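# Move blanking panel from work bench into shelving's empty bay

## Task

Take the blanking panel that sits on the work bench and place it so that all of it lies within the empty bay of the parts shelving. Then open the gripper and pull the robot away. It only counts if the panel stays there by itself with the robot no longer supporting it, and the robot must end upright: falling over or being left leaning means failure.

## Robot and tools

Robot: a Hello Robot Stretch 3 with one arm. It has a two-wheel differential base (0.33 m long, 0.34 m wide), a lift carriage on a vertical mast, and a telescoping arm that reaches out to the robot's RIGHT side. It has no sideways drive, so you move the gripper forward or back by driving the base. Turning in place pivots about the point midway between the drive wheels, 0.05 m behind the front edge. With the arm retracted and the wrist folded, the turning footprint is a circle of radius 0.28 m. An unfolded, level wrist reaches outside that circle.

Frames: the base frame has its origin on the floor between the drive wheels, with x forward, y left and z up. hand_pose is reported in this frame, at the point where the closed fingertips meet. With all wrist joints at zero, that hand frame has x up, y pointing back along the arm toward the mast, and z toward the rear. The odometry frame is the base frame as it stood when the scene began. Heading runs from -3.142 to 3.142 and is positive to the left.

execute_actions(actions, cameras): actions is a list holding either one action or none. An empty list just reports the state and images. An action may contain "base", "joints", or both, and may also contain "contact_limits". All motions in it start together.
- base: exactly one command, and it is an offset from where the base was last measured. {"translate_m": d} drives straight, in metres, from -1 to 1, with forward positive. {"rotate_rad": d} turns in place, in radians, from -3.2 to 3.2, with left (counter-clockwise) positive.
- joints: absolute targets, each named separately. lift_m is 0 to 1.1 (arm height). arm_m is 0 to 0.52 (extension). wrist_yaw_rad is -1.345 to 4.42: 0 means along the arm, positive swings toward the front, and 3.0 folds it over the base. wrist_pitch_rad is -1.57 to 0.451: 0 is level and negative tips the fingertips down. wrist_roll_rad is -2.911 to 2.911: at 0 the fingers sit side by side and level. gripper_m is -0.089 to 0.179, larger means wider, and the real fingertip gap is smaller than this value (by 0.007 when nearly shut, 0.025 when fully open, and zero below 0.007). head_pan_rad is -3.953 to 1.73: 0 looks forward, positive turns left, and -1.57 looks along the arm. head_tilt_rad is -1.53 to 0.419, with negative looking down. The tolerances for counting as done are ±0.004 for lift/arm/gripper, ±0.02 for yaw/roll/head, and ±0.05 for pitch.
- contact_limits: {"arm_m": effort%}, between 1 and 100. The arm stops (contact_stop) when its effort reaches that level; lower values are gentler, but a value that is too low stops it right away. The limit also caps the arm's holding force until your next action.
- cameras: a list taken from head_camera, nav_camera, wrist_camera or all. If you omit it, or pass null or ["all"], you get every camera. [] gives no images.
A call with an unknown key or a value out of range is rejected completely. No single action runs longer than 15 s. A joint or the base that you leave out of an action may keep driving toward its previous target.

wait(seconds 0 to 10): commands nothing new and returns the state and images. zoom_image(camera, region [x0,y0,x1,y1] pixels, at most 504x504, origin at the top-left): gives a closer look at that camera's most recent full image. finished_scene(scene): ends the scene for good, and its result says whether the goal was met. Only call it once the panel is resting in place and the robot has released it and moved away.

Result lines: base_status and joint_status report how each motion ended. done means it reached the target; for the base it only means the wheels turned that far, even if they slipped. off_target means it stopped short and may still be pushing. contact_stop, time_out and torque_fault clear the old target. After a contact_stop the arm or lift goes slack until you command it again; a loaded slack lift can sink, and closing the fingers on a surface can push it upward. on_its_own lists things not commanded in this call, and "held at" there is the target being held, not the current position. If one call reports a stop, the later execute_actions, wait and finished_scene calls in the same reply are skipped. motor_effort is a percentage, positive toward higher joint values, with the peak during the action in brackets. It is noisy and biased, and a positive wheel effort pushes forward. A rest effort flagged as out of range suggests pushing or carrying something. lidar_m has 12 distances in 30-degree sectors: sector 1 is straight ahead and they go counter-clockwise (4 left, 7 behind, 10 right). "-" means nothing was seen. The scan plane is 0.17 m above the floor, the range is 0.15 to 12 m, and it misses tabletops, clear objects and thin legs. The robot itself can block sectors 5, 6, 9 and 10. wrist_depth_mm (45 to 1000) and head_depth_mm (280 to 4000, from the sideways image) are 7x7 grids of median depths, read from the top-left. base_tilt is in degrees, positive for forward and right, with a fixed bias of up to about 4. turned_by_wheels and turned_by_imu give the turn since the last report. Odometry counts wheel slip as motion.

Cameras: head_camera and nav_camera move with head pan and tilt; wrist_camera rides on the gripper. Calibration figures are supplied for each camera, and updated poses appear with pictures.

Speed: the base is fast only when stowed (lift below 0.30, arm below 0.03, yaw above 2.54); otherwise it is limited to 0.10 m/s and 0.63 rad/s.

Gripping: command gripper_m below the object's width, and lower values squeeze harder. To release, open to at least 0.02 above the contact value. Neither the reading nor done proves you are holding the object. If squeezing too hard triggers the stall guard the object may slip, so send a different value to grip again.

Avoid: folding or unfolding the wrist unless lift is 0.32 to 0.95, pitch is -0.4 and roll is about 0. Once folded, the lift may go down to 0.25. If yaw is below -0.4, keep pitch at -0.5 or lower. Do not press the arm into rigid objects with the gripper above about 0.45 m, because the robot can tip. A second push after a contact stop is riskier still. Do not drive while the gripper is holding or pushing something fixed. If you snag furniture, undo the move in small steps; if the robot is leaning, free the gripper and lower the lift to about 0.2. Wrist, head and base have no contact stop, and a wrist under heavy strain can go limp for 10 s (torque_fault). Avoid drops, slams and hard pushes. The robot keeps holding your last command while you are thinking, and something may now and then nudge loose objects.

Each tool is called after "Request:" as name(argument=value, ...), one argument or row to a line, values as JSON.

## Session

Request:
execute_actions(
  actions=[],
)

Scene clock: 0.00 s.
base_odometry: x=+0.000 y=+0.000 heading=+0.000 (m, m, rad; odometry frame)
turned_by_wheels: +0.000 (rad since the last result)
turned_by_imu: +0.000 (rad since the last result)
base_tilt: forward=-0.4 right=+2.4 (deg)
lidar_m: 2.43 1.73 2.43 1.66 1.46 1.13 1.23 2.33 1.96 1.24 1.09 1.09
head_depth_mm: 2075 2393 2402 2440 2469 2530 2041 / 2055 2585 2636 2635 2715 2682 2076 / 2022 2804 2903 2961 2968 2905 2076 / 2013 3048 3207 3237 3223 2884 2101 / 1904 3057 3184 3185 2941 2958 2102 / 1795 2835 2902 2887 2762 2790 2144 / 1706 2607 2639 2610 2409 2610 2165
base_status: not commanded
joint_positions: lift_m=+0.345 arm_m=-0.002 wrist_yaw_rad=+2.913 wrist_pitch_rad=-0.382 wrist_roll_rad=+0.012 gripper_m=+0.037 head_pan_rad=+0.020 head_tilt_rad=+0.010
joint_status: not commanded
motor_effort: left_wheel=-1 right_wheel=+0 lift_m=+25 arm_m=+0 wrist_yaw_rad=+0 wrist_pitch_rad=+5 wrist_roll_rad=+0 gripper_m=+0 head_pan_rad=+0 head_tilt_rad=+2 (%)
hand_pose: x=+0.0305 y=+0.0799 z=+0.3655 quat_wxyz=(+0.213, +0.709, +0.053, +0.670) (m; base frame)
wrist_depth_mm: - - - - - - - / - - - - - - - / - - - - - - - / 915 - 914 890 859 872 883 / 704 702 745 696 750 702 698 / 582 589 - 590 - 582 576 / 499 490 504 512 497 493 492
pictures: head_camera (sideways: a quarter turn clockwise sets it upright), nav_camera (sideways: a quarter turn counterclockwise sets it upright), wrist_camera
camera_calibration (this result's frames):
head_camera: T_world_to_cam=[[-0.0255442, 0.0444535, -0.998685, 1.32279], [0.0121694, 0.998951, 0.0441541, -0.053953], [0.9996, -0.0110255, -0.0260584, -0.0139091], [0, 0, 0, 1]] pos_world=[0.0483497, -0.00505944, 1.32307]
nav_camera: T_world_to_cam=[[-0.0270812, 0.0450212, 0.998619, -1.25666], [-0.00138251, -0.998986, 0.0450003, -0.00419011], [0.999632, -0.000161942, 0.027116, -0.0823493], [0, 0, 0, 1]] pos_world=[0.0482814, 0.052377, 1.25734]
wrist_camera: T_world_to_cam=[[0.981756, -0.190135, -0.00194332, -0.00917143], [-0.0983149, -0.498844, -0.861098, 0.392481], [0.162756, 0.845579, -0.508436, 0.272977], [0, 0, 0, 1]] pos_world=[0.00316222, -0.0367809, 0.476738]
Images, in order (width x height): head_camera 896x504, nav_camera 672x504, wrist_camera 644x364.

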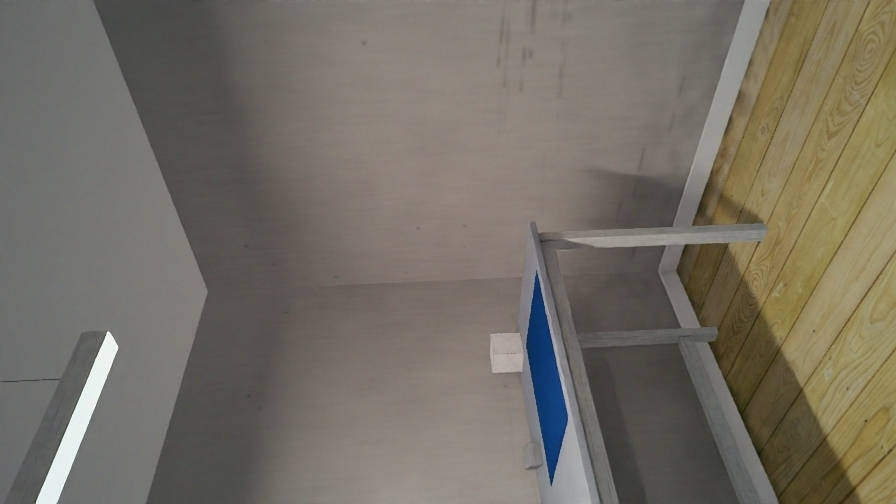

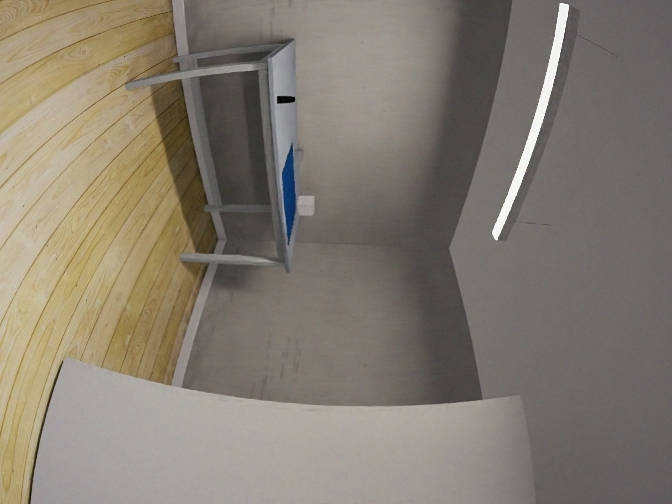

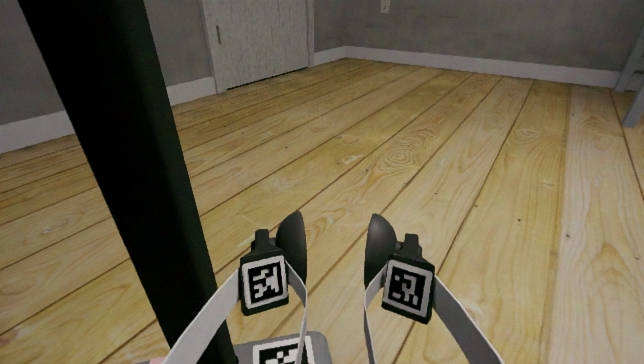

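Request:
execute_actions(
  actions=[
    {"base":{"rotate_rad":0.47},"joints":{"head_pan_rad":-2.3,"head_tilt_rad":-0.3,"lift_m":0.28}},
  ],
  cameras=["head_camera","nav_camera"],
)

Request:
execute_actions(
  actions=[
    {"base":{"translate_m":1},"joints":{"head_pan_rad":-1.57,"head_tilt_rad":-0.55}},
  ],
  cameras=[],
)

Request:
execute_actions(
  actions=[
    {"base":{"translate_m":0.28}},
  ],
  cameras=[],
)

Request:
execute_actions(
  actions=[
    {"base":{"rotate_rad":1.85},"joints":{"lift_m":0.7}},
  ],
  cameras=["head_camera","nav_camera"],
)

Scene clock: 6.07 s.
base_odometry: x=+0.000 y=+0.000 heading=+0.470 (m, m, rad; odometry frame)
turned_by_wheels: +0.470 (rad since the last result)
turned_by_imu: +0.477 (rad since the last result)
base_tilt: forward=-0.3 right=+2.7 (deg)
lidar_m: 1.72 2.45 1.72 1.46 1.13 1.19 2.34 1.95 2.41 1.09 1.09 2.43
head_depth_mm: 1996 2094 2222 2366 2456 1828 1442 / 2077 2197 2338 2490 2483 1830 1442 / 2129 2257 2451 2543 2359 1837 1449 / 2288 2453 2612 2725 2408 1865 1455 / 2408 2583 2790 2794 2528 1847 1462 / 2554 2720 2947 3236 2548 1866 1471 / 2723 2876 3001 3150 2599 1884 1481
base_status: done
joint_positions: lift_m=+0.280 arm_m=-0.002 wrist_yaw_rad=+2.913 wrist_pitch_rad=-0.383 wrist_roll_rad=+0.012 gripper_m=+0.037 head_pan_rad=-2.293 head_tilt_rad=-0.297
joint_status: all done
motor_effort: left_wheel=-2(8) right_wheel=+3(9) lift_m=+21(26) arm_m=+0(0) wrist_yaw_rad=+0(0) wrist_pitch_rad=+6(6) wrist_roll_rad=+0(0) gripper_m=+1(0) head_pan_rad=-4(48) head_tilt_rad=-1(27) (%)
hand_pose: x=+0.0305 y=+0.0797 z=+0.3007 quat_wxyz=(+0.214, +0.709, +0.054, +0.670) (m; base frame)
wrist_depth_mm: - - - - - - - / - - - - - - - / - - - - - - - / 773 - 777 784 779 771 766 / 619 603 654 622 629 607 610 / 506 513 - 509 - 507 506 / 446 - - 434 430 425 427
pictures: head_camera (sideways: a quarter turn clockwise sets it upright), nav_camera (sideways: a quarter turn counterclockwise sets it upright)
camera_calibration (this result's frames):
head_camera: T_world_to_cam=[[0.248802, 0.214535, -0.944496, 1.25017], [0.720569, -0.692621, 0.0324913, -0.0430752], [-0.647207, -0.688659, -0.326913, 0.387745], [0, 0, 0, 1]] pos_world=[-0.0290559, -0.0310166, 1.30894]
nav_camera: T_world_to_cam=[[-0.148837, -0.237936, 0.959809, -1.20499], [-0.745361, 0.664841, 0.049231, -0.00514082], [-0.649835, -0.708077, -0.276301, 0.322678], [0, 0, 0, 1]] pos_world=[0.0265078, -0.0548128, 1.24597]
Images, in order (width x height): head_camera 896x504, nav_camera 672x504.

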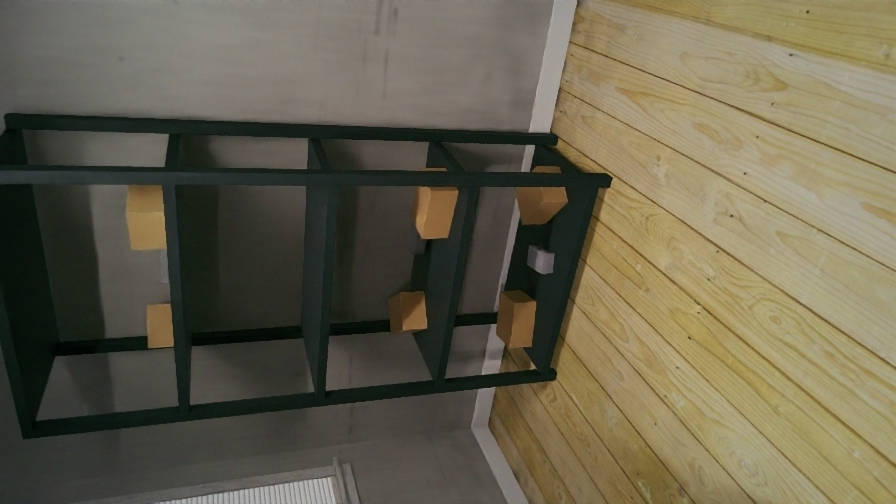

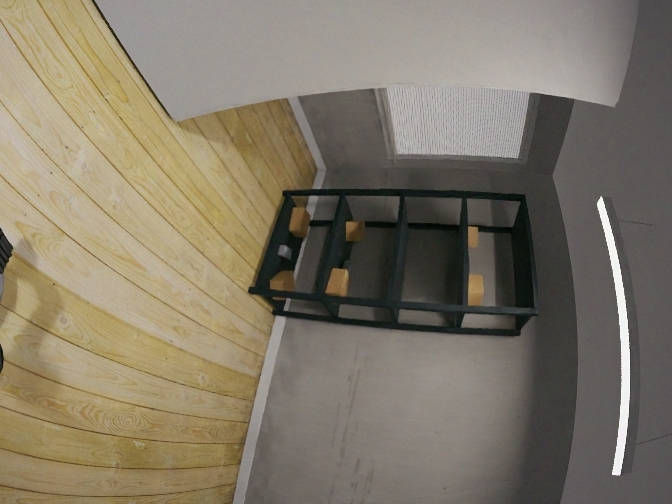

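Scene clock: 11.10 s.
base_odometry: x=+0.892 y=+0.453 heading=+0.470 (m, m, rad; odometry frame)
turned_by_wheels: +0.000 (rad since the last result)
turned_by_imu: +0.004 (rad since the last result)
base_tilt: forward=-0.4 right=+2.5 (deg)
lidar_m: 0.73 1.48 1.69 1.72 1.74 1.94 3.29 1.69 0.98 1.06 1.64 1.60
head_depth_mm: 793 888 1014 1176 1397 1458 1234 / 856 920 1012 1132 1297 1439 1232 / 1030 1124 1232 1370 1540 1469 1234 / 1296 1439 1630 1872 1802 1470 1237 / 1719 1915 2133 2320 1817 1478 1239 / 1721 1899 2111 2284 1833 1480 1242 / 1655 1816 2018 2189 1832 1480 1240
base_status: done
joint_positions: lift_m=+0.280 arm_m=-0.002 wrist_yaw_rad=+2.913 wrist_pitch_rad=-0.384 wrist_roll_rad=+0.012 gripper_m=+0.037 head_pan_rad=-1.577 head_tilt_rad=-0.543
joint_status: all done
motor_effort: left_wheel=-2(7) right_wheel=+3(10) lift_m=+22(22) arm_m=+0(0) wrist_yaw_rad=+0(0) wrist_pitch_rad=+6(6) wrist_roll_rad=+0(0) gripper_m=+0(1) head_pan_rad=+4(45) head_tilt_rad=-3(25) (%)
hand_pose: x=+0.0305 y=+0.0797 z=+0.3006 quat_wxyz=(+0.214, +0.709, +0.054, +0.670) (m; base frame)
wrist_depth_mm: - - - - - - - / - - - - - - - / - - - - - - - / 771 - 768 790 753 777 772 / 618 592 636 614 642 603 605 / 511 505 - 503 - 508 506 / 445 - - 433 428 427 429
pictures: none
No camera images: the call's "cameras" was empty. Leave "cameras" out to get every camera's image.

Scene clock: 13.80 s.
base_odometry: x=+1.141 y=+0.579 heading=+0.470 (m, m, rad; odometry frame)
turned_by_wheels: +0.000 (rad since the last result)
turned_by_imu: +0.001 (rad since the last result)
base_tilt: forward=-0.4 right=+2.5 (deg)
lidar_m: 0.46 0.46 1.38 1.81 1.81 2.08 3.52 1.51 1.10 1.58 1.46 1.29
head_depth_mm: 1111 1181 1254 1348 1456 1459 1231 / 1303 1391 1499 1636 1707 1466 1231 / 1566 1696 1864 2084 1812 1469 1233 / 1771 1960 2184 2351 1821 1475 1232 / 1712 1893 2100 2274 1817 1476 1238 / 1648 1812 2010 2207 1833 1470 1238 / 1591 1755 1940 2119 1836 1484 1243
base_status: done
joint_positions: lift_m=+0.280 arm_m=-0.002 wrist_yaw_rad=+2.913 wrist_pitch_rad=-0.384 wrist_roll_rad=+0.012 gripper_m=+0.037 head_pan_rad=-1.577 head_tilt_rad=-0.543
joint_status: not commanded
motor_effort: left_wheel=-3(6) right_wheel=+3(10) lift_m=+22(22) arm_m=+0(0) wrist_yaw_rad=+0(0) wrist_pitch_rad=+6(6) wrist_roll_rad=+0(0) gripper_m=+0(0) head_pan_rad=+4(4) head_tilt_rad=-4(4) (%)
hand_pose: x=+0.0305 y=+0.0797 z=+0.3006 quat_wxyz=(+0.214, +0.709, +0.054, +0.670) (m; base frame)
wrist_depth_mm: - - - - - - 922 / - - - - - - 948 / - - - - - - 916 / 797 - 765 783 764 750 782 / 611 600 639 601 618 610 599 / 505 508 - 502 - 505 484 / 442 - - 438 424 431 415
pictures: none
No camera images: the call's "cameras" was empty. Leave "cameras" out to get every camera's image.

Scene clock: 18.47 s.
base_odometry: x=+1.141 y=+0.579 heading=+2.320 (m, m, rad; odometry frame)
turned_by_wheels: +1.850 (rad since the last result)
turned_by_imu: +1.881 (rad since the last result)
base_tilt: forward=-0.5 right=+2.4 (deg)
lidar_m: 1.80 1.89 2.19 3.08 1.10 1.16 1.95 1.47 1.14 0.46 1.26 1.70
head_depth_mm: 1036 1143 969 681 579 1457 1229 / 1026 1139 972 682 580 1475 1231 / 1017 1133 975 683 583 1461 1234 / 1011 1119 981 687 586 1389 1179 / 1001 1110 1122 720 586 1431 1238 / 989 1096 1233 1388 1617 1478 1236 / 988 1089 1219 1372 1577 1482 1246
base_status: done
joint_positions: lift_m=+0.700 arm_m=-0.002 wrist_yaw_rad=+2.913 wrist_pitch_rad=-0.384 wrist_roll_rad=+0.012 gripper_m=+0.037 head_pan_rad=-1.577 head_tilt_rad=-0.544
joint_status: all done
motor_effort: left_wheel=-3(9) right_wheel=+3(12) lift_m=+28(26) arm_m=+0(0) wrist_yaw_rad=+0(0) wrist_pitch_rad=+6(6) wrist_roll_rad=+0(0) gripper_m=+0(0) head_pan_rad=+4(3) head_tilt_rad=-3(4) (%)
hand_pose: x=+0.0305 y=+0.0796 z=+0.7202 quat_wxyz=(+0.214, +0.709, +0.054, +0.670) (m; base frame)
wrist_depth_mm: - - - - - - - / - - - - - - - / - - - - - - - / - - - - - - - / - - - - - - - / - - - - - - - / 864 869 832 882 854 844 852
pictures: head_camera (sideways: a quarter turn clockwise sets it upright), nav_camera (sideways: a quarter turn counterclockwise sets it upright)
camera_calibration (this result's frames):
head_camera: T_world_to_cam=[[0.0482738, 0.546066, -0.83635, 1.11032], [0.998196, -0.0563074, 0.0208516, -0.0296064], [-0.0357064, -0.835848, -0.547799, 0.671442], [0, 0, 0, 1]] pos_world=[-0.0000713832, -0.0467486, 1.29704]
nav_camera: T_world_to_cam=[[0.0424771, -0.503328, 0.863051, -1.0799], [-0.998784, 0.000237873, 0.0492963, -0.00366404], [-0.0250175, -0.864095, -0.502706, 0.613495], [0, 0, 0, 1]] pos_world=[0.0575594, -0.0134237, 1.24059]
Images, in order (width x height): head_camera 896x504, nav_camera 672x504.

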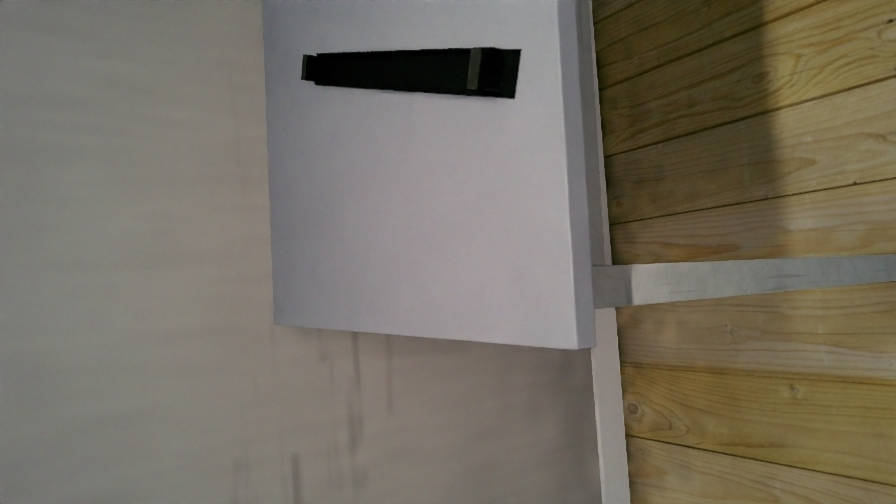

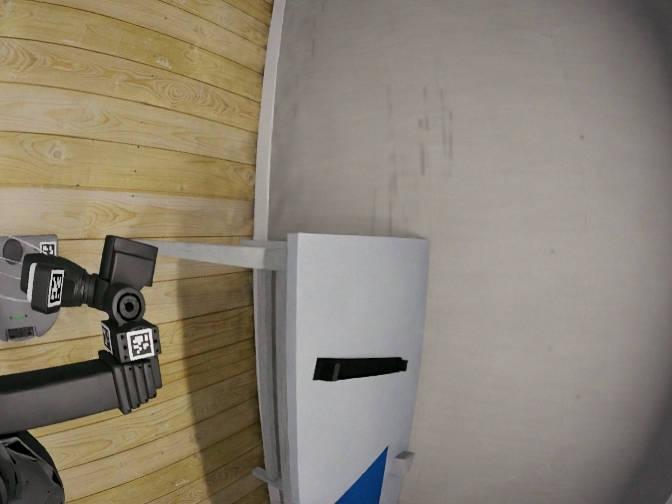

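Request:
execute_actions(
  actions=[
    {"base":{"translate_m":-0.167},"joints":{"lift_m":1.02,"wrist_yaw_rad":-0.3,"wrist_pitch_rad":-0.4,"gripper_m":0.1}},
  ],
  cameras=[],
)

Request:
execute_actions(
  actions=[
    {"joints":{"arm_m":0.358,"wrist_pitch_rad":-0.5}},
  ],
  cameras=[],
)

Request:
execute_actions(
  actions=[
    {"joints":{"lift_m":0.97}},
  ],
)

Scene clock: 24.90 s.
base_odometry: x=+1.255 y=+0.457 heading=+2.319 (m, m, rad; odometry frame)
turned_by_wheels: +0.000 (rad since the last result)
turned_by_imu: -0.001 (rad since the last result)
base_tilt: forward=-0.5 right=+2.5 (deg)
lidar_m: 1.97 2.07 2.31 3.05 1.02 1.16 1.78 1.31 1.14 1.11 0.48 1.71
head_depth_mm: 1041 1150 1147 - - - - / 1028 1143 1003 - - - - / 1023 1135 977 - - - - / 1011 1116 980 750 586 - - / 1002 1111 985 688 565 1468 1241 / 995 1095 993 691 567 1393 869 / 986 1087 1197 693 567 1367 1237
base_status: done
joint_positions: lift_m=+1.020 arm_m=-0.002 wrist_yaw_rad=-0.297 wrist_pitch_rad=-0.415 wrist_roll_rad=+0.012 gripper_m=+0.100 head_pan_rad=-1.577 head_tilt_rad=-0.544
joint_status: all done
motor_effort: left_wheel=-2(6) right_wheel=+2(4) lift_m=+28(29) arm_m=+0(0) wrist_yaw_rad=-2(5) wrist_pitch_rad=+5(7) wrist_roll_rad=+0(0) gripper_m=+0(81) head_pan_rad=+4(4) head_tilt_rad=-4(3) (%)
hand_pose: x=-0.0874 y=-0.3578 z=+1.0331 quat_wxyz=(+0.659, +0.040, -0.710, -0.247) (m; base frame)
wrist_depth_mm: 737 779 812 862 942 - - / 774 812 846 864 830 824 832 / 842 565 562 566 564 557 553 / 446 423 421 419 424 418 416 / 341 336 350 337 336 337 359 / 280 286 275 288 304 - - / 242 254 - - - - -
pictures: none
No camera images: the call's "cameras" was empty. Leave "cameras" out to get every camera's image.

Scene clock: 28.77 s.
base_odometry: x=+1.255 y=+0.457 heading=+2.319 (m, m, rad; odometry frame)
turned_by_wheels: +0.000 (rad since the last result)
turned_by_imu: +0.000 (rad since the last result)
base_tilt: forward=-0.6 right=+2.7 (deg)
lidar_m: 1.97 2.07 2.30 3.07 1.02 1.16 1.78 1.30 1.14 1.10 0.48 1.71
head_depth_mm: 1033 1105 859 650 580 1464 1230 / 1031 - 918 681 580 1467 1233 / 1014 - 869 683 582 1476 1232 / 1007 - - 680 582 1472 1237 / 1002 1109 982 688 566 1473 1237 / 997 1097 984 690 567 1398 869 / 983 1087 1199 691 568 1367 1238
base_status: not commanded
joint_positions: lift_m=+1.020 arm_m=+0.358 wrist_yaw_rad=-0.299 wrist_pitch_rad=-0.514 wrist_roll_rad=+0.012 gripper_m=+0.100 head_pan_rad=-1.577 head_tilt_rad=-0.544
joint_status: all done
motor_effort: left_wheel=-2(2) right_wheel=+3(2) lift_m=+28(28) arm_m=+6(2) wrist_yaw_rad=-1(3) wrist_pitch_rad=+5(5) wrist_roll_rad=+0(0) gripper_m=+1(1) head_pan_rad=+4(4) head_tilt_rad=-3(3) (%)
hand_pose: x=-0.0837 y=-0.7045 z=+1.0116 quat_wxyz=(+0.645, +0.075, -0.707, -0.280) (m; base frame)
wrist_depth_mm: 466 486 525 571 605 656 712 / 504 529 554 584 582 584 532 / 526 444 447 437 438 440 424 / 354 348 350 350 346 348 344 / 295 291 300 290 291 289 287 / 249 253 246 246 245 245 249 / 218 217 216 213 217 211 214
pictures: none
No camera images: the call's "cameras" was empty. Leave "cameras" out to get every camera's image.

Scene clock: 30.07 s.
base_odometry: x=+1.255 y=+0.457 heading=+2.319 (m, m, rad; odometry frame)
turned_by_wheels: +0.000 (rad since the last result)
turned_by_imu: +0.000 (rad since the last result)
base_tilt: forward=-0.4 right=+2.6 (deg)
lidar_m: 1.97 2.07 2.31 3.07 1.03 1.16 1.78 1.31 1.14 1.10 0.48 1.71
head_depth_mm: 1036 1155 1181 - 1638 1464 1228 / 1031 1126 - 653 582 1459 1235 / 1019 1101 917 682 583 1462 1234 / 1011 1099 - 658 581 1468 1233 / 1002 1104 986 687 565 1471 1232 / 994 1104 991 691 567 1400 869 / 985 1092 1193 691 569 1369 1243
base_status: not commanded
joint_positions: lift_m=+0.970 arm_m=+0.358 wrist_yaw_rad=-0.299 wrist_pitch_rad=-0.514 wrist_roll_rad=+0.012 gripper_m=+0.100 head_pan_rad=-1.577 head_tilt_rad=-0.544
joint_status: all done
motor_effort: left_wheel=-2(3) right_wheel=+3(3) lift_m=+22(20) arm_m=+6(6) wrist_yaw_rad=-2(2) wrist_pitch_rad=+5(5) wrist_roll_rad=+0(0) gripper_m=+1(1) head_pan_rad=+4(4) head_tilt_rad=-3(4) (%)
hand_pose: x=-0.0837 y=-0.7044 z=+0.9618 quat_wxyz=(+0.645, +0.075, -0.707, -0.280) (m; base frame)
wrist_depth_mm: 458 492 515 559 593 624 544 / 480 470 469 458 454 446 454 / 348 347 344 340 336 340 335 / 274 271 273 271 272 270 270 / 229 227 233 222 225 223 224 / 194 197 190 189 189 192 192 / 170 169 170 165 168 164 166
pictures: head_camera (sideways: a quarter turn clockwise sets it upright), nav_camera (sideways: a quarter turn counterclockwise sets it upright), wrist_camera
camera_calibration (this result's frames):
head_camera: T_world_to_cam=[[0.0482738, 0.546066, -0.83635, 1.11032], [0.998196, -0.0563074, 0.0208516, -0.0296064], [-0.0357064, -0.835848, -0.547798, 0.671442], [0, 0, 0, 1]] pos_world=[-0.0000713832, -0.0467486, 1.29704]
nav_camera: T_world_to_cam=[[0.0424771, -0.503328, 0.863051, -1.0799], [-0.998784, 0.000237882, 0.0492963, -0.00366404], [-0.0250175, -0.864096, -0.502706, 0.613494], [0, 0, 0, 1]] pos_world=[0.0575594, -0.0134237, 1.24059]
wrist_camera: T_world_to_cam=[[-0.965799, 0.259204, -0.00681007, 0.113244], [0.165244, 0.59504, -0.786525, 1.22441], [-0.199818, -0.76075, -0.617521, 0.201002], [0, 0, 0, 1]] pos_world=[-0.052793, -0.605017, 1.08793]
Images, in order (width x height): head_camera 896x504, nav_camera 672x504, wrist_camera 644x364.

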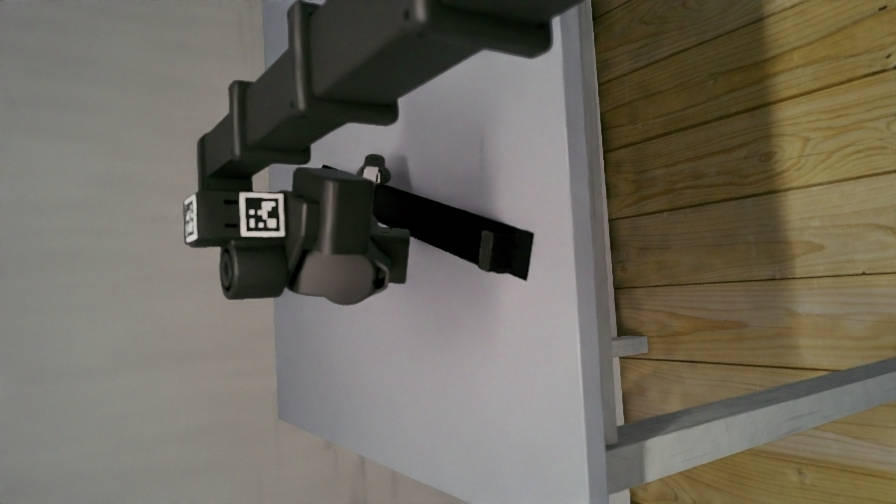

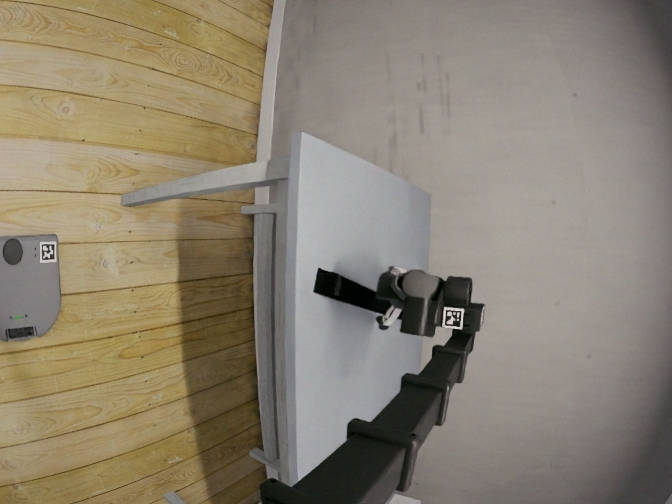

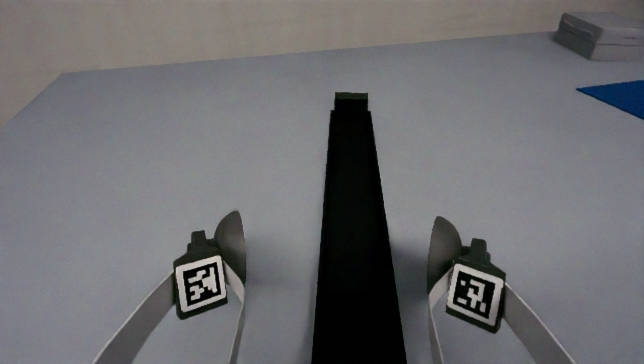

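Request:
execute_actions(
  actions=[
    {"base":{"translate_m":-0.013},"joints":{"lift_m":0.944,"arm_m":0.365}},
  ],
  cameras=["wrist_camera"],
)

Request:
execute_actions(
  actions=[
    {"joints":{"gripper_m":-0.03}},
  ],
  cameras=["wrist_camera"],
)

Request:
execute_actions(
  actions=[
    {"joints":{"lift_m":0.99}},
  ],
)

Scene clock: 33.30 s.
base_odometry: x=+1.264 y=+0.448 heading=+2.319 (m, m, rad; odometry frame)
turned_by_wheels: +0.000 (rad since the last result)
turned_by_imu: +0.000 (rad since the last result)
base_tilt: forward=-0.3 right=+2.4 (deg)
lidar_m: 1.98 2.08 2.31 3.05 1.02 1.16 1.76 1.29 1.14 1.11 0.49 1.71
head_depth_mm: 1034 1151 1029 - - 1459 1228 / 1027 1140 - 640 581 1458 1230 / 1017 1115 - 681 583 1472 1233 / 1007 1114 - 654 581 1471 1235 / 1003 1103 986 688 565 1468 1241 / 995 1094 990 692 568 1482 895 / 985 1089 1178 693 569 674 1246
base_status: done
joint_positions: lift_m=+0.944 arm_m=+0.365 wrist_yaw_rad=-0.299 wrist_pitch_rad=-0.504 wrist_roll_rad=+0.012 gripper_m=+0.100 head_pan_rad=-1.577 head_tilt_rad=-0.544
joint_status: all done
motor_effort: left_wheel=-2(6) right_wheel=+1(6) lift_m=+19(23) arm_m=+6(6) wrist_yaw_rad=-1(2) wrist_pitch_rad=+1(5) wrist_roll_rad=+0(0) gripper_m=+0(0) head_pan_rad=+4(4) head_tilt_rad=-3(3) (%)
hand_pose: x=-0.0841 y=-0.7128 z=+0.9381 quat_wxyz=(+0.647, +0.071, -0.707, -0.277) (m; base frame)
wrist_depth_mm: 452 484 516 546 594 617 502 / 417 416 409 411 406 399 399 / 305 304 300 296 295 297 295 / 240 238 238 233 236 235 234 / 199 198 204 194 195 194 193 / 168 170 165 164 166 168 166 / 147 146 145 143 145 142 144
pictures: wrist_camera
camera_calibration (this result's frames):
wrist_camera: T_world_to_cam=[[-0.96577, 0.259318, -0.00645158, 0.114553], [0.163072, 0.587605, -0.792545, 1.21094], [-0.20173, -0.766469, -0.609779, 0.168376], [0, 0, 0, 1]] pos_world=[-0.0528708, -0.612204, 1.06313]
Images, in order (width x height): wrist_camera 644x364.

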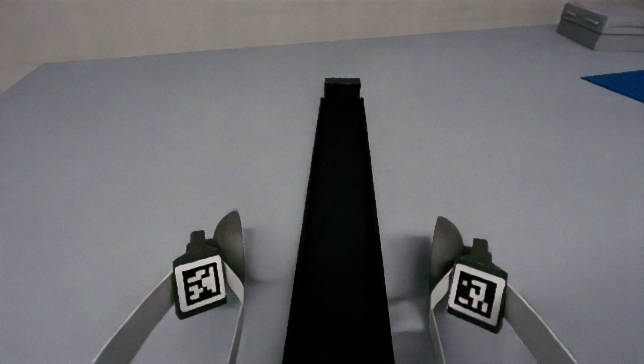

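Scene clock: 35.10 s.
base_odometry: x=+1.264 y=+0.448 heading=+2.319 (m, m, rad; odometry frame)
turned_by_wheels: +0.000 (rad since the last result)
turned_by_imu: +0.000 (rad since the last result)
base_tilt: forward=-0.5 right=+2.3 (deg)
lidar_m: 1.98 2.08 2.31 3.07 1.02 1.16 1.77 1.29 1.14 1.10 0.49 1.71
head_depth_mm: 1034 1149 1029 - - 1466 1233 / 1026 1139 - 640 582 1463 1227 / 1017 1113 - 684 583 1468 1233 / 1012 1115 - 654 580 1477 1234 / 1004 1105 986 688 565 1476 1233 / 996 1097 990 688 567 1475 894 / 984 1088 1178 692 568 675 1238
base_status: not commanded
joint_positions: lift_m=+0.944 arm_m=+0.365 wrist_yaw_rad=-0.300 wrist_pitch_rad=-0.493 wrist_roll_rad=+0.012 gripper_m=-0.029 head_pan_rad=-1.577 head_tilt_rad=-0.544
joint_status: all done
motor_effort: left_wheel=-2(3) right_wheel=+3(4) lift_m=+20(20) arm_m=+5(6) wrist_yaw_rad=+0(1) wrist_pitch_rad=-2(2) wrist_roll_rad=+0(0) gripper_m=-25(100) head_pan_rad=+4(4) head_tilt_rad=-3(4) (%)
hand_pose: x=-0.0849 y=-0.7143 z=+0.9404 quat_wxyz=(+0.648, +0.067, -0.707, -0.274) (m; base frame)
wrist_depth_mm: 456 483 520 548 582 621 506 / 429 431 424 419 416 414 418 / 313 312 310 300 306 306 304 / 243 243 241 235 240 240 237 / 200 200 200 194 206 199 198 / 171 170 175 166 - 168 168 / 147 148 147 144 147 146 145
pictures: wrist_camera
camera_calibration (this result's frames):
wrist_camera: T_world_to_cam=[[-0.965433, 0.26058, -0.00604409, 0.114779], [0.161261, 0.578924, -0.799276, 1.21376], [-0.204776, -0.772622, -0.600934, 0.155512], [0, 0, 0, 1]] pos_world=[-0.0530754, -0.612431, 1.06427]
Images, in order (width x height): wrist_camera 644x364.

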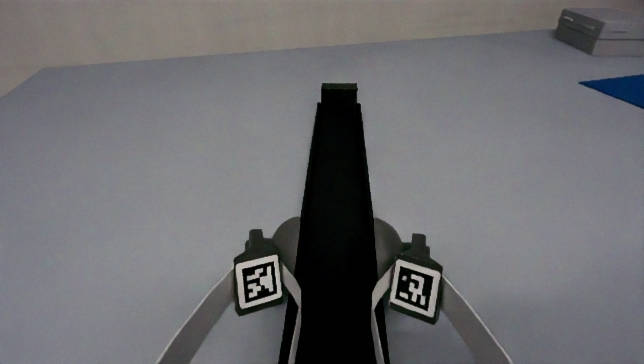

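Scene clock: 36.33 s.
base_odometry: x=+1.264 y=+0.448 heading=+2.319 (m, m, rad; odometry frame)
turned_by_wheels: +0.000 (rad since the last result)
turned_by_imu: +0.000 (rad since the last result)
base_tilt: forward=-0.2 right=+2.5 (deg)
lidar_m: 1.98 2.08 2.32 3.06 1.02 1.16 1.76 1.30 1.14 1.10 0.49 1.70
head_depth_mm: 1035 1147 - 652 579 1465 1228 / 1027 1103 867 679 582 1460 1232 / 1018 1097 918 684 582 1473 1235 / 1011 1084 - 629 583 1467 1231 / 1005 1109 987 685 567 1466 1236 / 992 1099 988 689 566 1474 896 / 987 1084 1179 691 568 676 1245
base_status: not commanded
joint_positions: lift_m=+0.990 arm_m=+0.365 wrist_yaw_rad=-0.300 wrist_pitch_rad=-0.522 wrist_roll_rad=+0.012 gripper_m=-0.022 head_pan_rad=-1.577 head_tilt_rad=-0.544
joint_status: all done
on_its_own: gripper_m is held at -0.023, not at your -0.030, by its stall guard, which is still easing
motor_effort: left_wheel=-2(3) right_wheel=+3(3) lift_m=+28(30) arm_m=+5(5) wrist_yaw_rad=-1(1) wrist_pitch_rad=+7(8) wrist_roll_rad=+0(0) gripper_m=-23(26) head_pan_rad=+4(4) head_tilt_rad=-3(3) (%)
hand_pose: x=-0.0837 y=-0.7104 z=+0.9799 quat_wxyz=(+0.644, +0.077, -0.706, -0.283) (m; base frame)
wrist_depth_mm: 454 492 519 564 602 638 572 / 480 511 500 496 501 496 490 / 376 377 371 317 375 367 370 / 300 300 300 240 300 295 295 / 251 248 249 193 255 247 246 / 215 214 220 166 - 211 211 / 187 187 185 145 185 185 184
pictures: head_camera (sideways: a quarter turn clockwise sets it upright), nav_camera (sideways: a quarter turn counterclockwise sets it upright), wrist_camera
camera_calibration (this result's frames):
head_camera: T_world_to_cam=[[0.0482739, 0.546066, -0.83635, 1.11032], [0.998196, -0.0563075, 0.0208515, -0.0296064], [-0.0357065, -0.835848, -0.547799, 0.671442], [0, 0, 0, 1]] pos_world=[-0.0000713888, -0.0467486, 1.29704]
nav_camera: T_world_to_cam=[[0.0424771, -0.503328, 0.863051, -1.0799], [-0.998784, 0.000237989, 0.0492963, -0.00366404], [-0.0250176, -0.864095, -0.502706, 0.613495], [0, 0, 0, 1]] pos_world=[0.0575594, -0.0134237, 1.24059]
wrist_camera: T_world_to_cam=[[-0.96538, 0.260752, -0.00708047, 0.116313], [0.167891, 0.60035, -0.781916, 1.24164], [-0.199636, -0.756034, -0.623344, 0.216739], [0, 0, 0, 1]] pos_world=[-0.0529051, -0.611884, 1.10678]
Images, in order (width x height): head_camera 896x504, nav_camera 672x504, wrist_camera 644x364.

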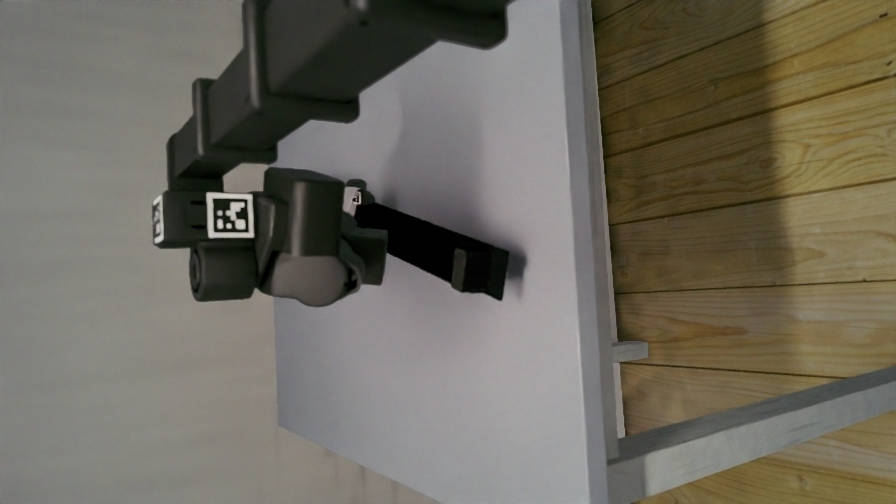

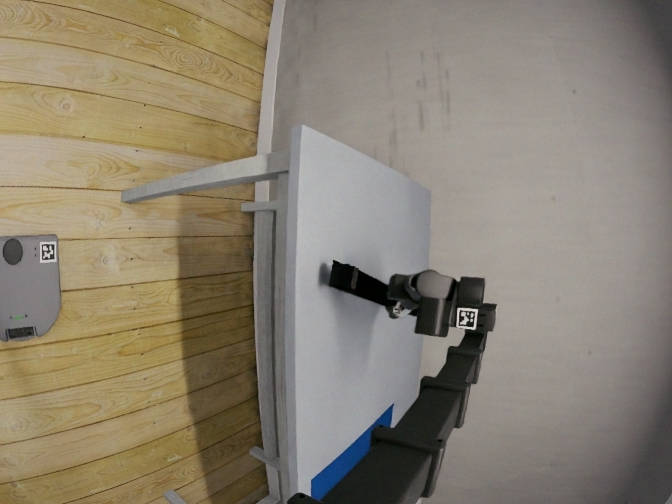

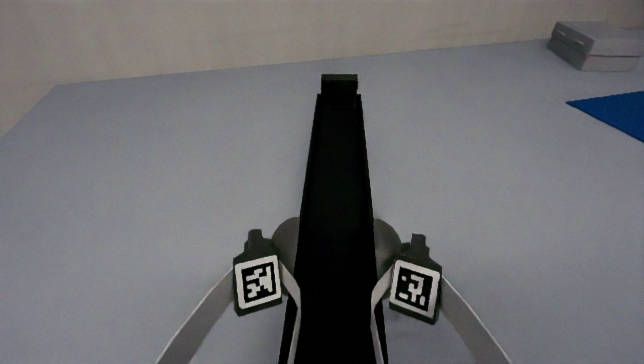

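Request:
execute_actions(
  actions=[
    {"base":{"rotate_rad":1.59},"joints":{"lift_m":1.01,"arm_m":0.05,"wrist_yaw_rad":1.57,"head_pan_rad":0.3}},
  ],
  cameras=["wrist_camera"],
)

Request:
execute_actions(
  actions=[
    {"base":{"translate_m":1}},
  ],
  cameras=[],
)

Request:
execute_actions(
  actions=[
    {"base":{"translate_m":1}},
  ],
)

Scene clock: 42.00 s.
base_odometry: x=+1.264 y=+0.448 heading=-2.374 (m, m, rad; odometry frame)
turned_by_wheels: +1.590 (rad since the last result)
turned_by_imu: +1.618 (rad since the last result)
base_tilt: forward=-0.2 right=+2.5 (deg)
lidar_m: 3.05 0.99 1.19 1.76 1.29 1.14 1.10 0.49 1.75 1.98 2.09 2.31
head_depth_mm: 2988 3292 3382 2374 1803 1462 1228 / 2985 3318 3239 2349 1813 1469 1234 / 3085 3339 3324 2368 1802 1464 1236 / 3123 3429 3245 2272 1832 1468 1236 / 1404 1481 1595 1729 1718 1477 1235 / 1085 1138 1201 1262 1336 1436 1238 / 885 921 981 1086 1266 1440 1234
base_status: done
joint_positions: lift_m=+1.010 arm_m=+0.050 wrist_yaw_rad=+1.569 wrist_pitch_rad=-0.522 wrist_roll_rad=+0.012 gripper_m=-0.010 head_pan_rad=+0.293 head_tilt_rad=-0.544
joint_status: all done
on_its_own: gripper_m is held at -0.011, not at your -0.030, by its stall guard, which is not easing now
motor_effort: left_wheel=-3(8) right_wheel=+3(11) lift_m=+28(31) arm_m=-5(9) wrist_yaw_rad=+1(4) wrist_pitch_rad=+8(8) wrist_roll_rad=+0(0) gripper_m=-19(21) head_pan_rad=+4(47) head_tilt_rad=-3(3) (%)
hand_pose: x=+0.1887 y=-0.1959 z=+0.9999 quat_wxyz=(+0.611, +0.614, -0.358, +0.350) (m; base frame)
wrist_depth_mm: 779 - - - - - - / 795 - - - - - - / 866 - - 319 - - - / - - - 238 - - - / - - - 193 - - - / - - - 166 - - - / - - - 145 - - -
pictures: wrist_camera
camera_calibration (this result's frames):
wrist_camera: T_world_to_cam=[[0.0343665, -0.999384, -0.00707713, -0.190257], [-0.623391, -0.015901, -0.781749, 0.931087], [0.781155, 0.0312777, -0.623554, 0.641849], [0, 0, 0, 1]] pos_world=[0.0855862, -0.19541, 1.12676]
Images, in order (width x height): wrist_camera 644x364.

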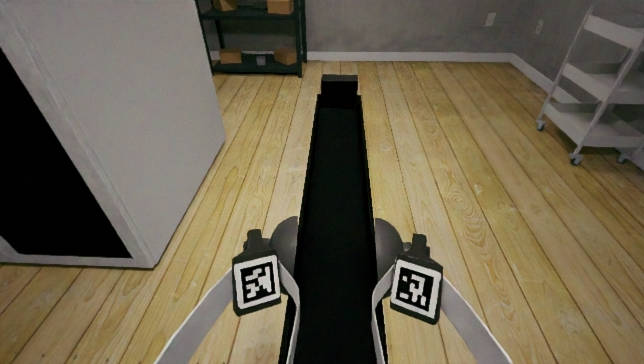

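Scene clock: 52.93 s.
base_odometry: x=+0.544 y=-0.247 heading=-2.374 (m, m, rad; odometry frame)
turned_by_wheels: +0.000 (rad since the last result)
turned_by_imu: +0.003 (rad since the last result)
base_tilt: forward=-0.3 right=+2.4 (deg)
lidar_m: 2.05 0.72 0.53 0.52 0.54 1.87 1.47 2.31 2.09 2.03 1.74 2.64
head_depth_mm: 2105 2335 2576 2346 1811 1461 1227 / 2104 2311 2604 2358 1810 1463 1228 / 2217 2446 2249 2383 1805 1466 1231 / 2258 2483 2694 2353 1815 1475 1234 / 2311 2492 2688 2387 1822 1478 1243 / 2313 2608 2908 2387 1656 1360 1245 / 2415 2576 911 956 1001 1052 1105
base_status: done
joint_positions: lift_m=+1.010 arm_m=+0.050 wrist_yaw_rad=+1.569 wrist_pitch_rad=-0.522 wrist_roll_rad=+0.012 gripper_m=-0.010 head_pan_rad=+0.293 head_tilt_rad=-0.544
joint_status: not commanded
on_its_own: gripper_m is held at -0.011, not at your -0.030, by its stall guard, which is not easing now
motor_effort: left_wheel=-3(5) right_wheel=+3(7) lift_m=+28(29) arm_m=-6(6) wrist_yaw_rad=+1(0) wrist_pitch_rad=+8(8) wrist_roll_rad=+0(0) gripper_m=-19(20) head_pan_rad=+4(4) head_tilt_rad=-4(3) (%)
hand_pose: x=+0.1887 y=-0.1959 z=+0.9999 quat_wxyz=(+0.611, +0.614, -0.358, +0.350) (m; base frame)
wrist_depth_mm: - - - - - - - / 767 - - - - - - / 766 - - 319 - - - / 744 - - 238 - - - / 776 - - 194 - - - / 784 - - 166 - - - / 763 - - 145 - - -
pictures: none
No camera images: the call's "cameras" was empty. Leave "cameras" out to get every camera's image.

Scene clock: 63.90 s.
base_odometry: x=-0.176 y=-0.941 heading=-2.374 (m, m, rad; odometry frame)
turned_by_wheels: +0.000 (rad since the last result)
turned_by_imu: +0.003 (rad since the last result)
base_tilt: forward=-0.4 right=+2.5 (deg)
lidar_m: 1.05 1.33 1.77 0.52 0.51 0.72 2.48 2.81 2.12 1.64 2.15 1.60
head_depth_mm: 1252 1379 1535 1730 1804 1465 1229 / 1259 1395 1578 1788 1814 1462 1230 / 1282 1128 1479 1374 1659 1474 1233 / 1349 1381 1660 1366 1641 1470 1234 / 1381 1390 1684 1521 1714 1473 1234 / 1415 1397 1727 1593 1728 1476 1237 / 1453 1413 1752 1598 1751 1481 1239
base_status: done
joint_positions: lift_m=+1.010 arm_m=+0.050 wrist_yaw_rad=+1.569 wrist_pitch_rad=-0.522 wrist_roll_rad=+0.012 gripper_m=-0.010 head_pan_rad=+0.293 head_tilt_rad=-0.544
joint_status: not commanded
on_its_own: gripper_m is held at -0.011, not at your -0.030, by its stall guard, which is not easing now
motor_effort: left_wheel=-3(3) right_wheel=+2(8) lift_m=+29(28) arm_m=-5(5) wrist_yaw_rad=+1(1) wrist_pitch_rad=+8(8) wrist_roll_rad=+0(0) gripper_m=-19(19) head_pan_rad=+4(4) head_tilt_rad=-3(4) (%)
hand_pose: x=+0.1887 y=-0.1959 z=+0.9999 quat_wxyz=(+0.611, +0.614, -0.358, +0.350) (m; base frame)
wrist_depth_mm: - - - - - - - / - - - - - - - / - - - 316 - - - / - - - 239 - - - / - - - 193 - - - / - - - 166 - - - / - - - 145 - - -
pictures: head_camera (sideways: a quarter turn clockwise sets it upright), nav_camera (sideways: a quarter turn counterclockwise sets it upright), wrist_camera
camera_calibration (this result's frames):
head_camera: T_world_to_cam=[[-0.536061, -0.114705, -0.83635, 1.11388], [-0.240197, 0.9705, 0.0208516, -0.0220522], [0.809286, 0.212066, -0.547799, 0.666288], [0, 0, 0, 1]] pos_world=[0.0525926, 0.0078716, 1.29704]
nav_camera: T_world_to_cam=[[0.468489, 0.188842, 0.863051, -1.0825], [0.293953, -0.954548, 0.0492963, -0.0115498], [0.833133, 0.230601, -0.502706, 0.60826], [0, 0, 0, 1]] pos_world=[0.00377151, 0.0531305, 1.24059]
wrist_camera: T_world_to_cam=[[0.0343664, -0.999384, -0.00707807, -0.190256], [-0.623413, -0.0159011, -0.781731, 0.931067], [0.781137, 0.0312778, -0.623575, 0.641873], [0, 0, 0, 1]] pos_world=[0.0855856, -0.19541, 1.12675]
Images, in order (width x height): head_camera 896x504, nav_camera 672x504, wrist_camera 644x364.

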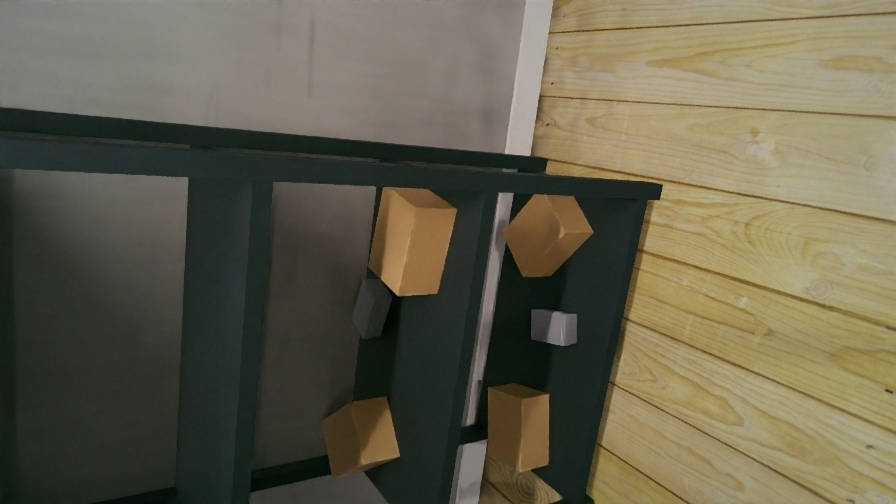

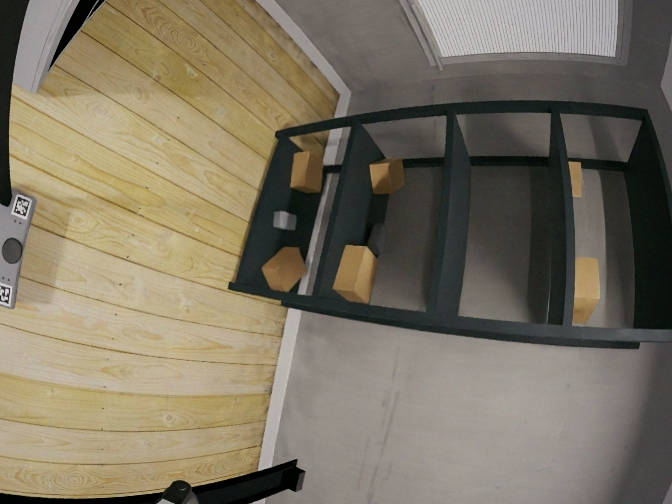

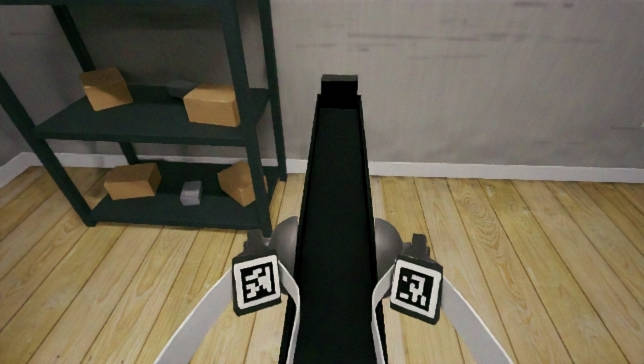

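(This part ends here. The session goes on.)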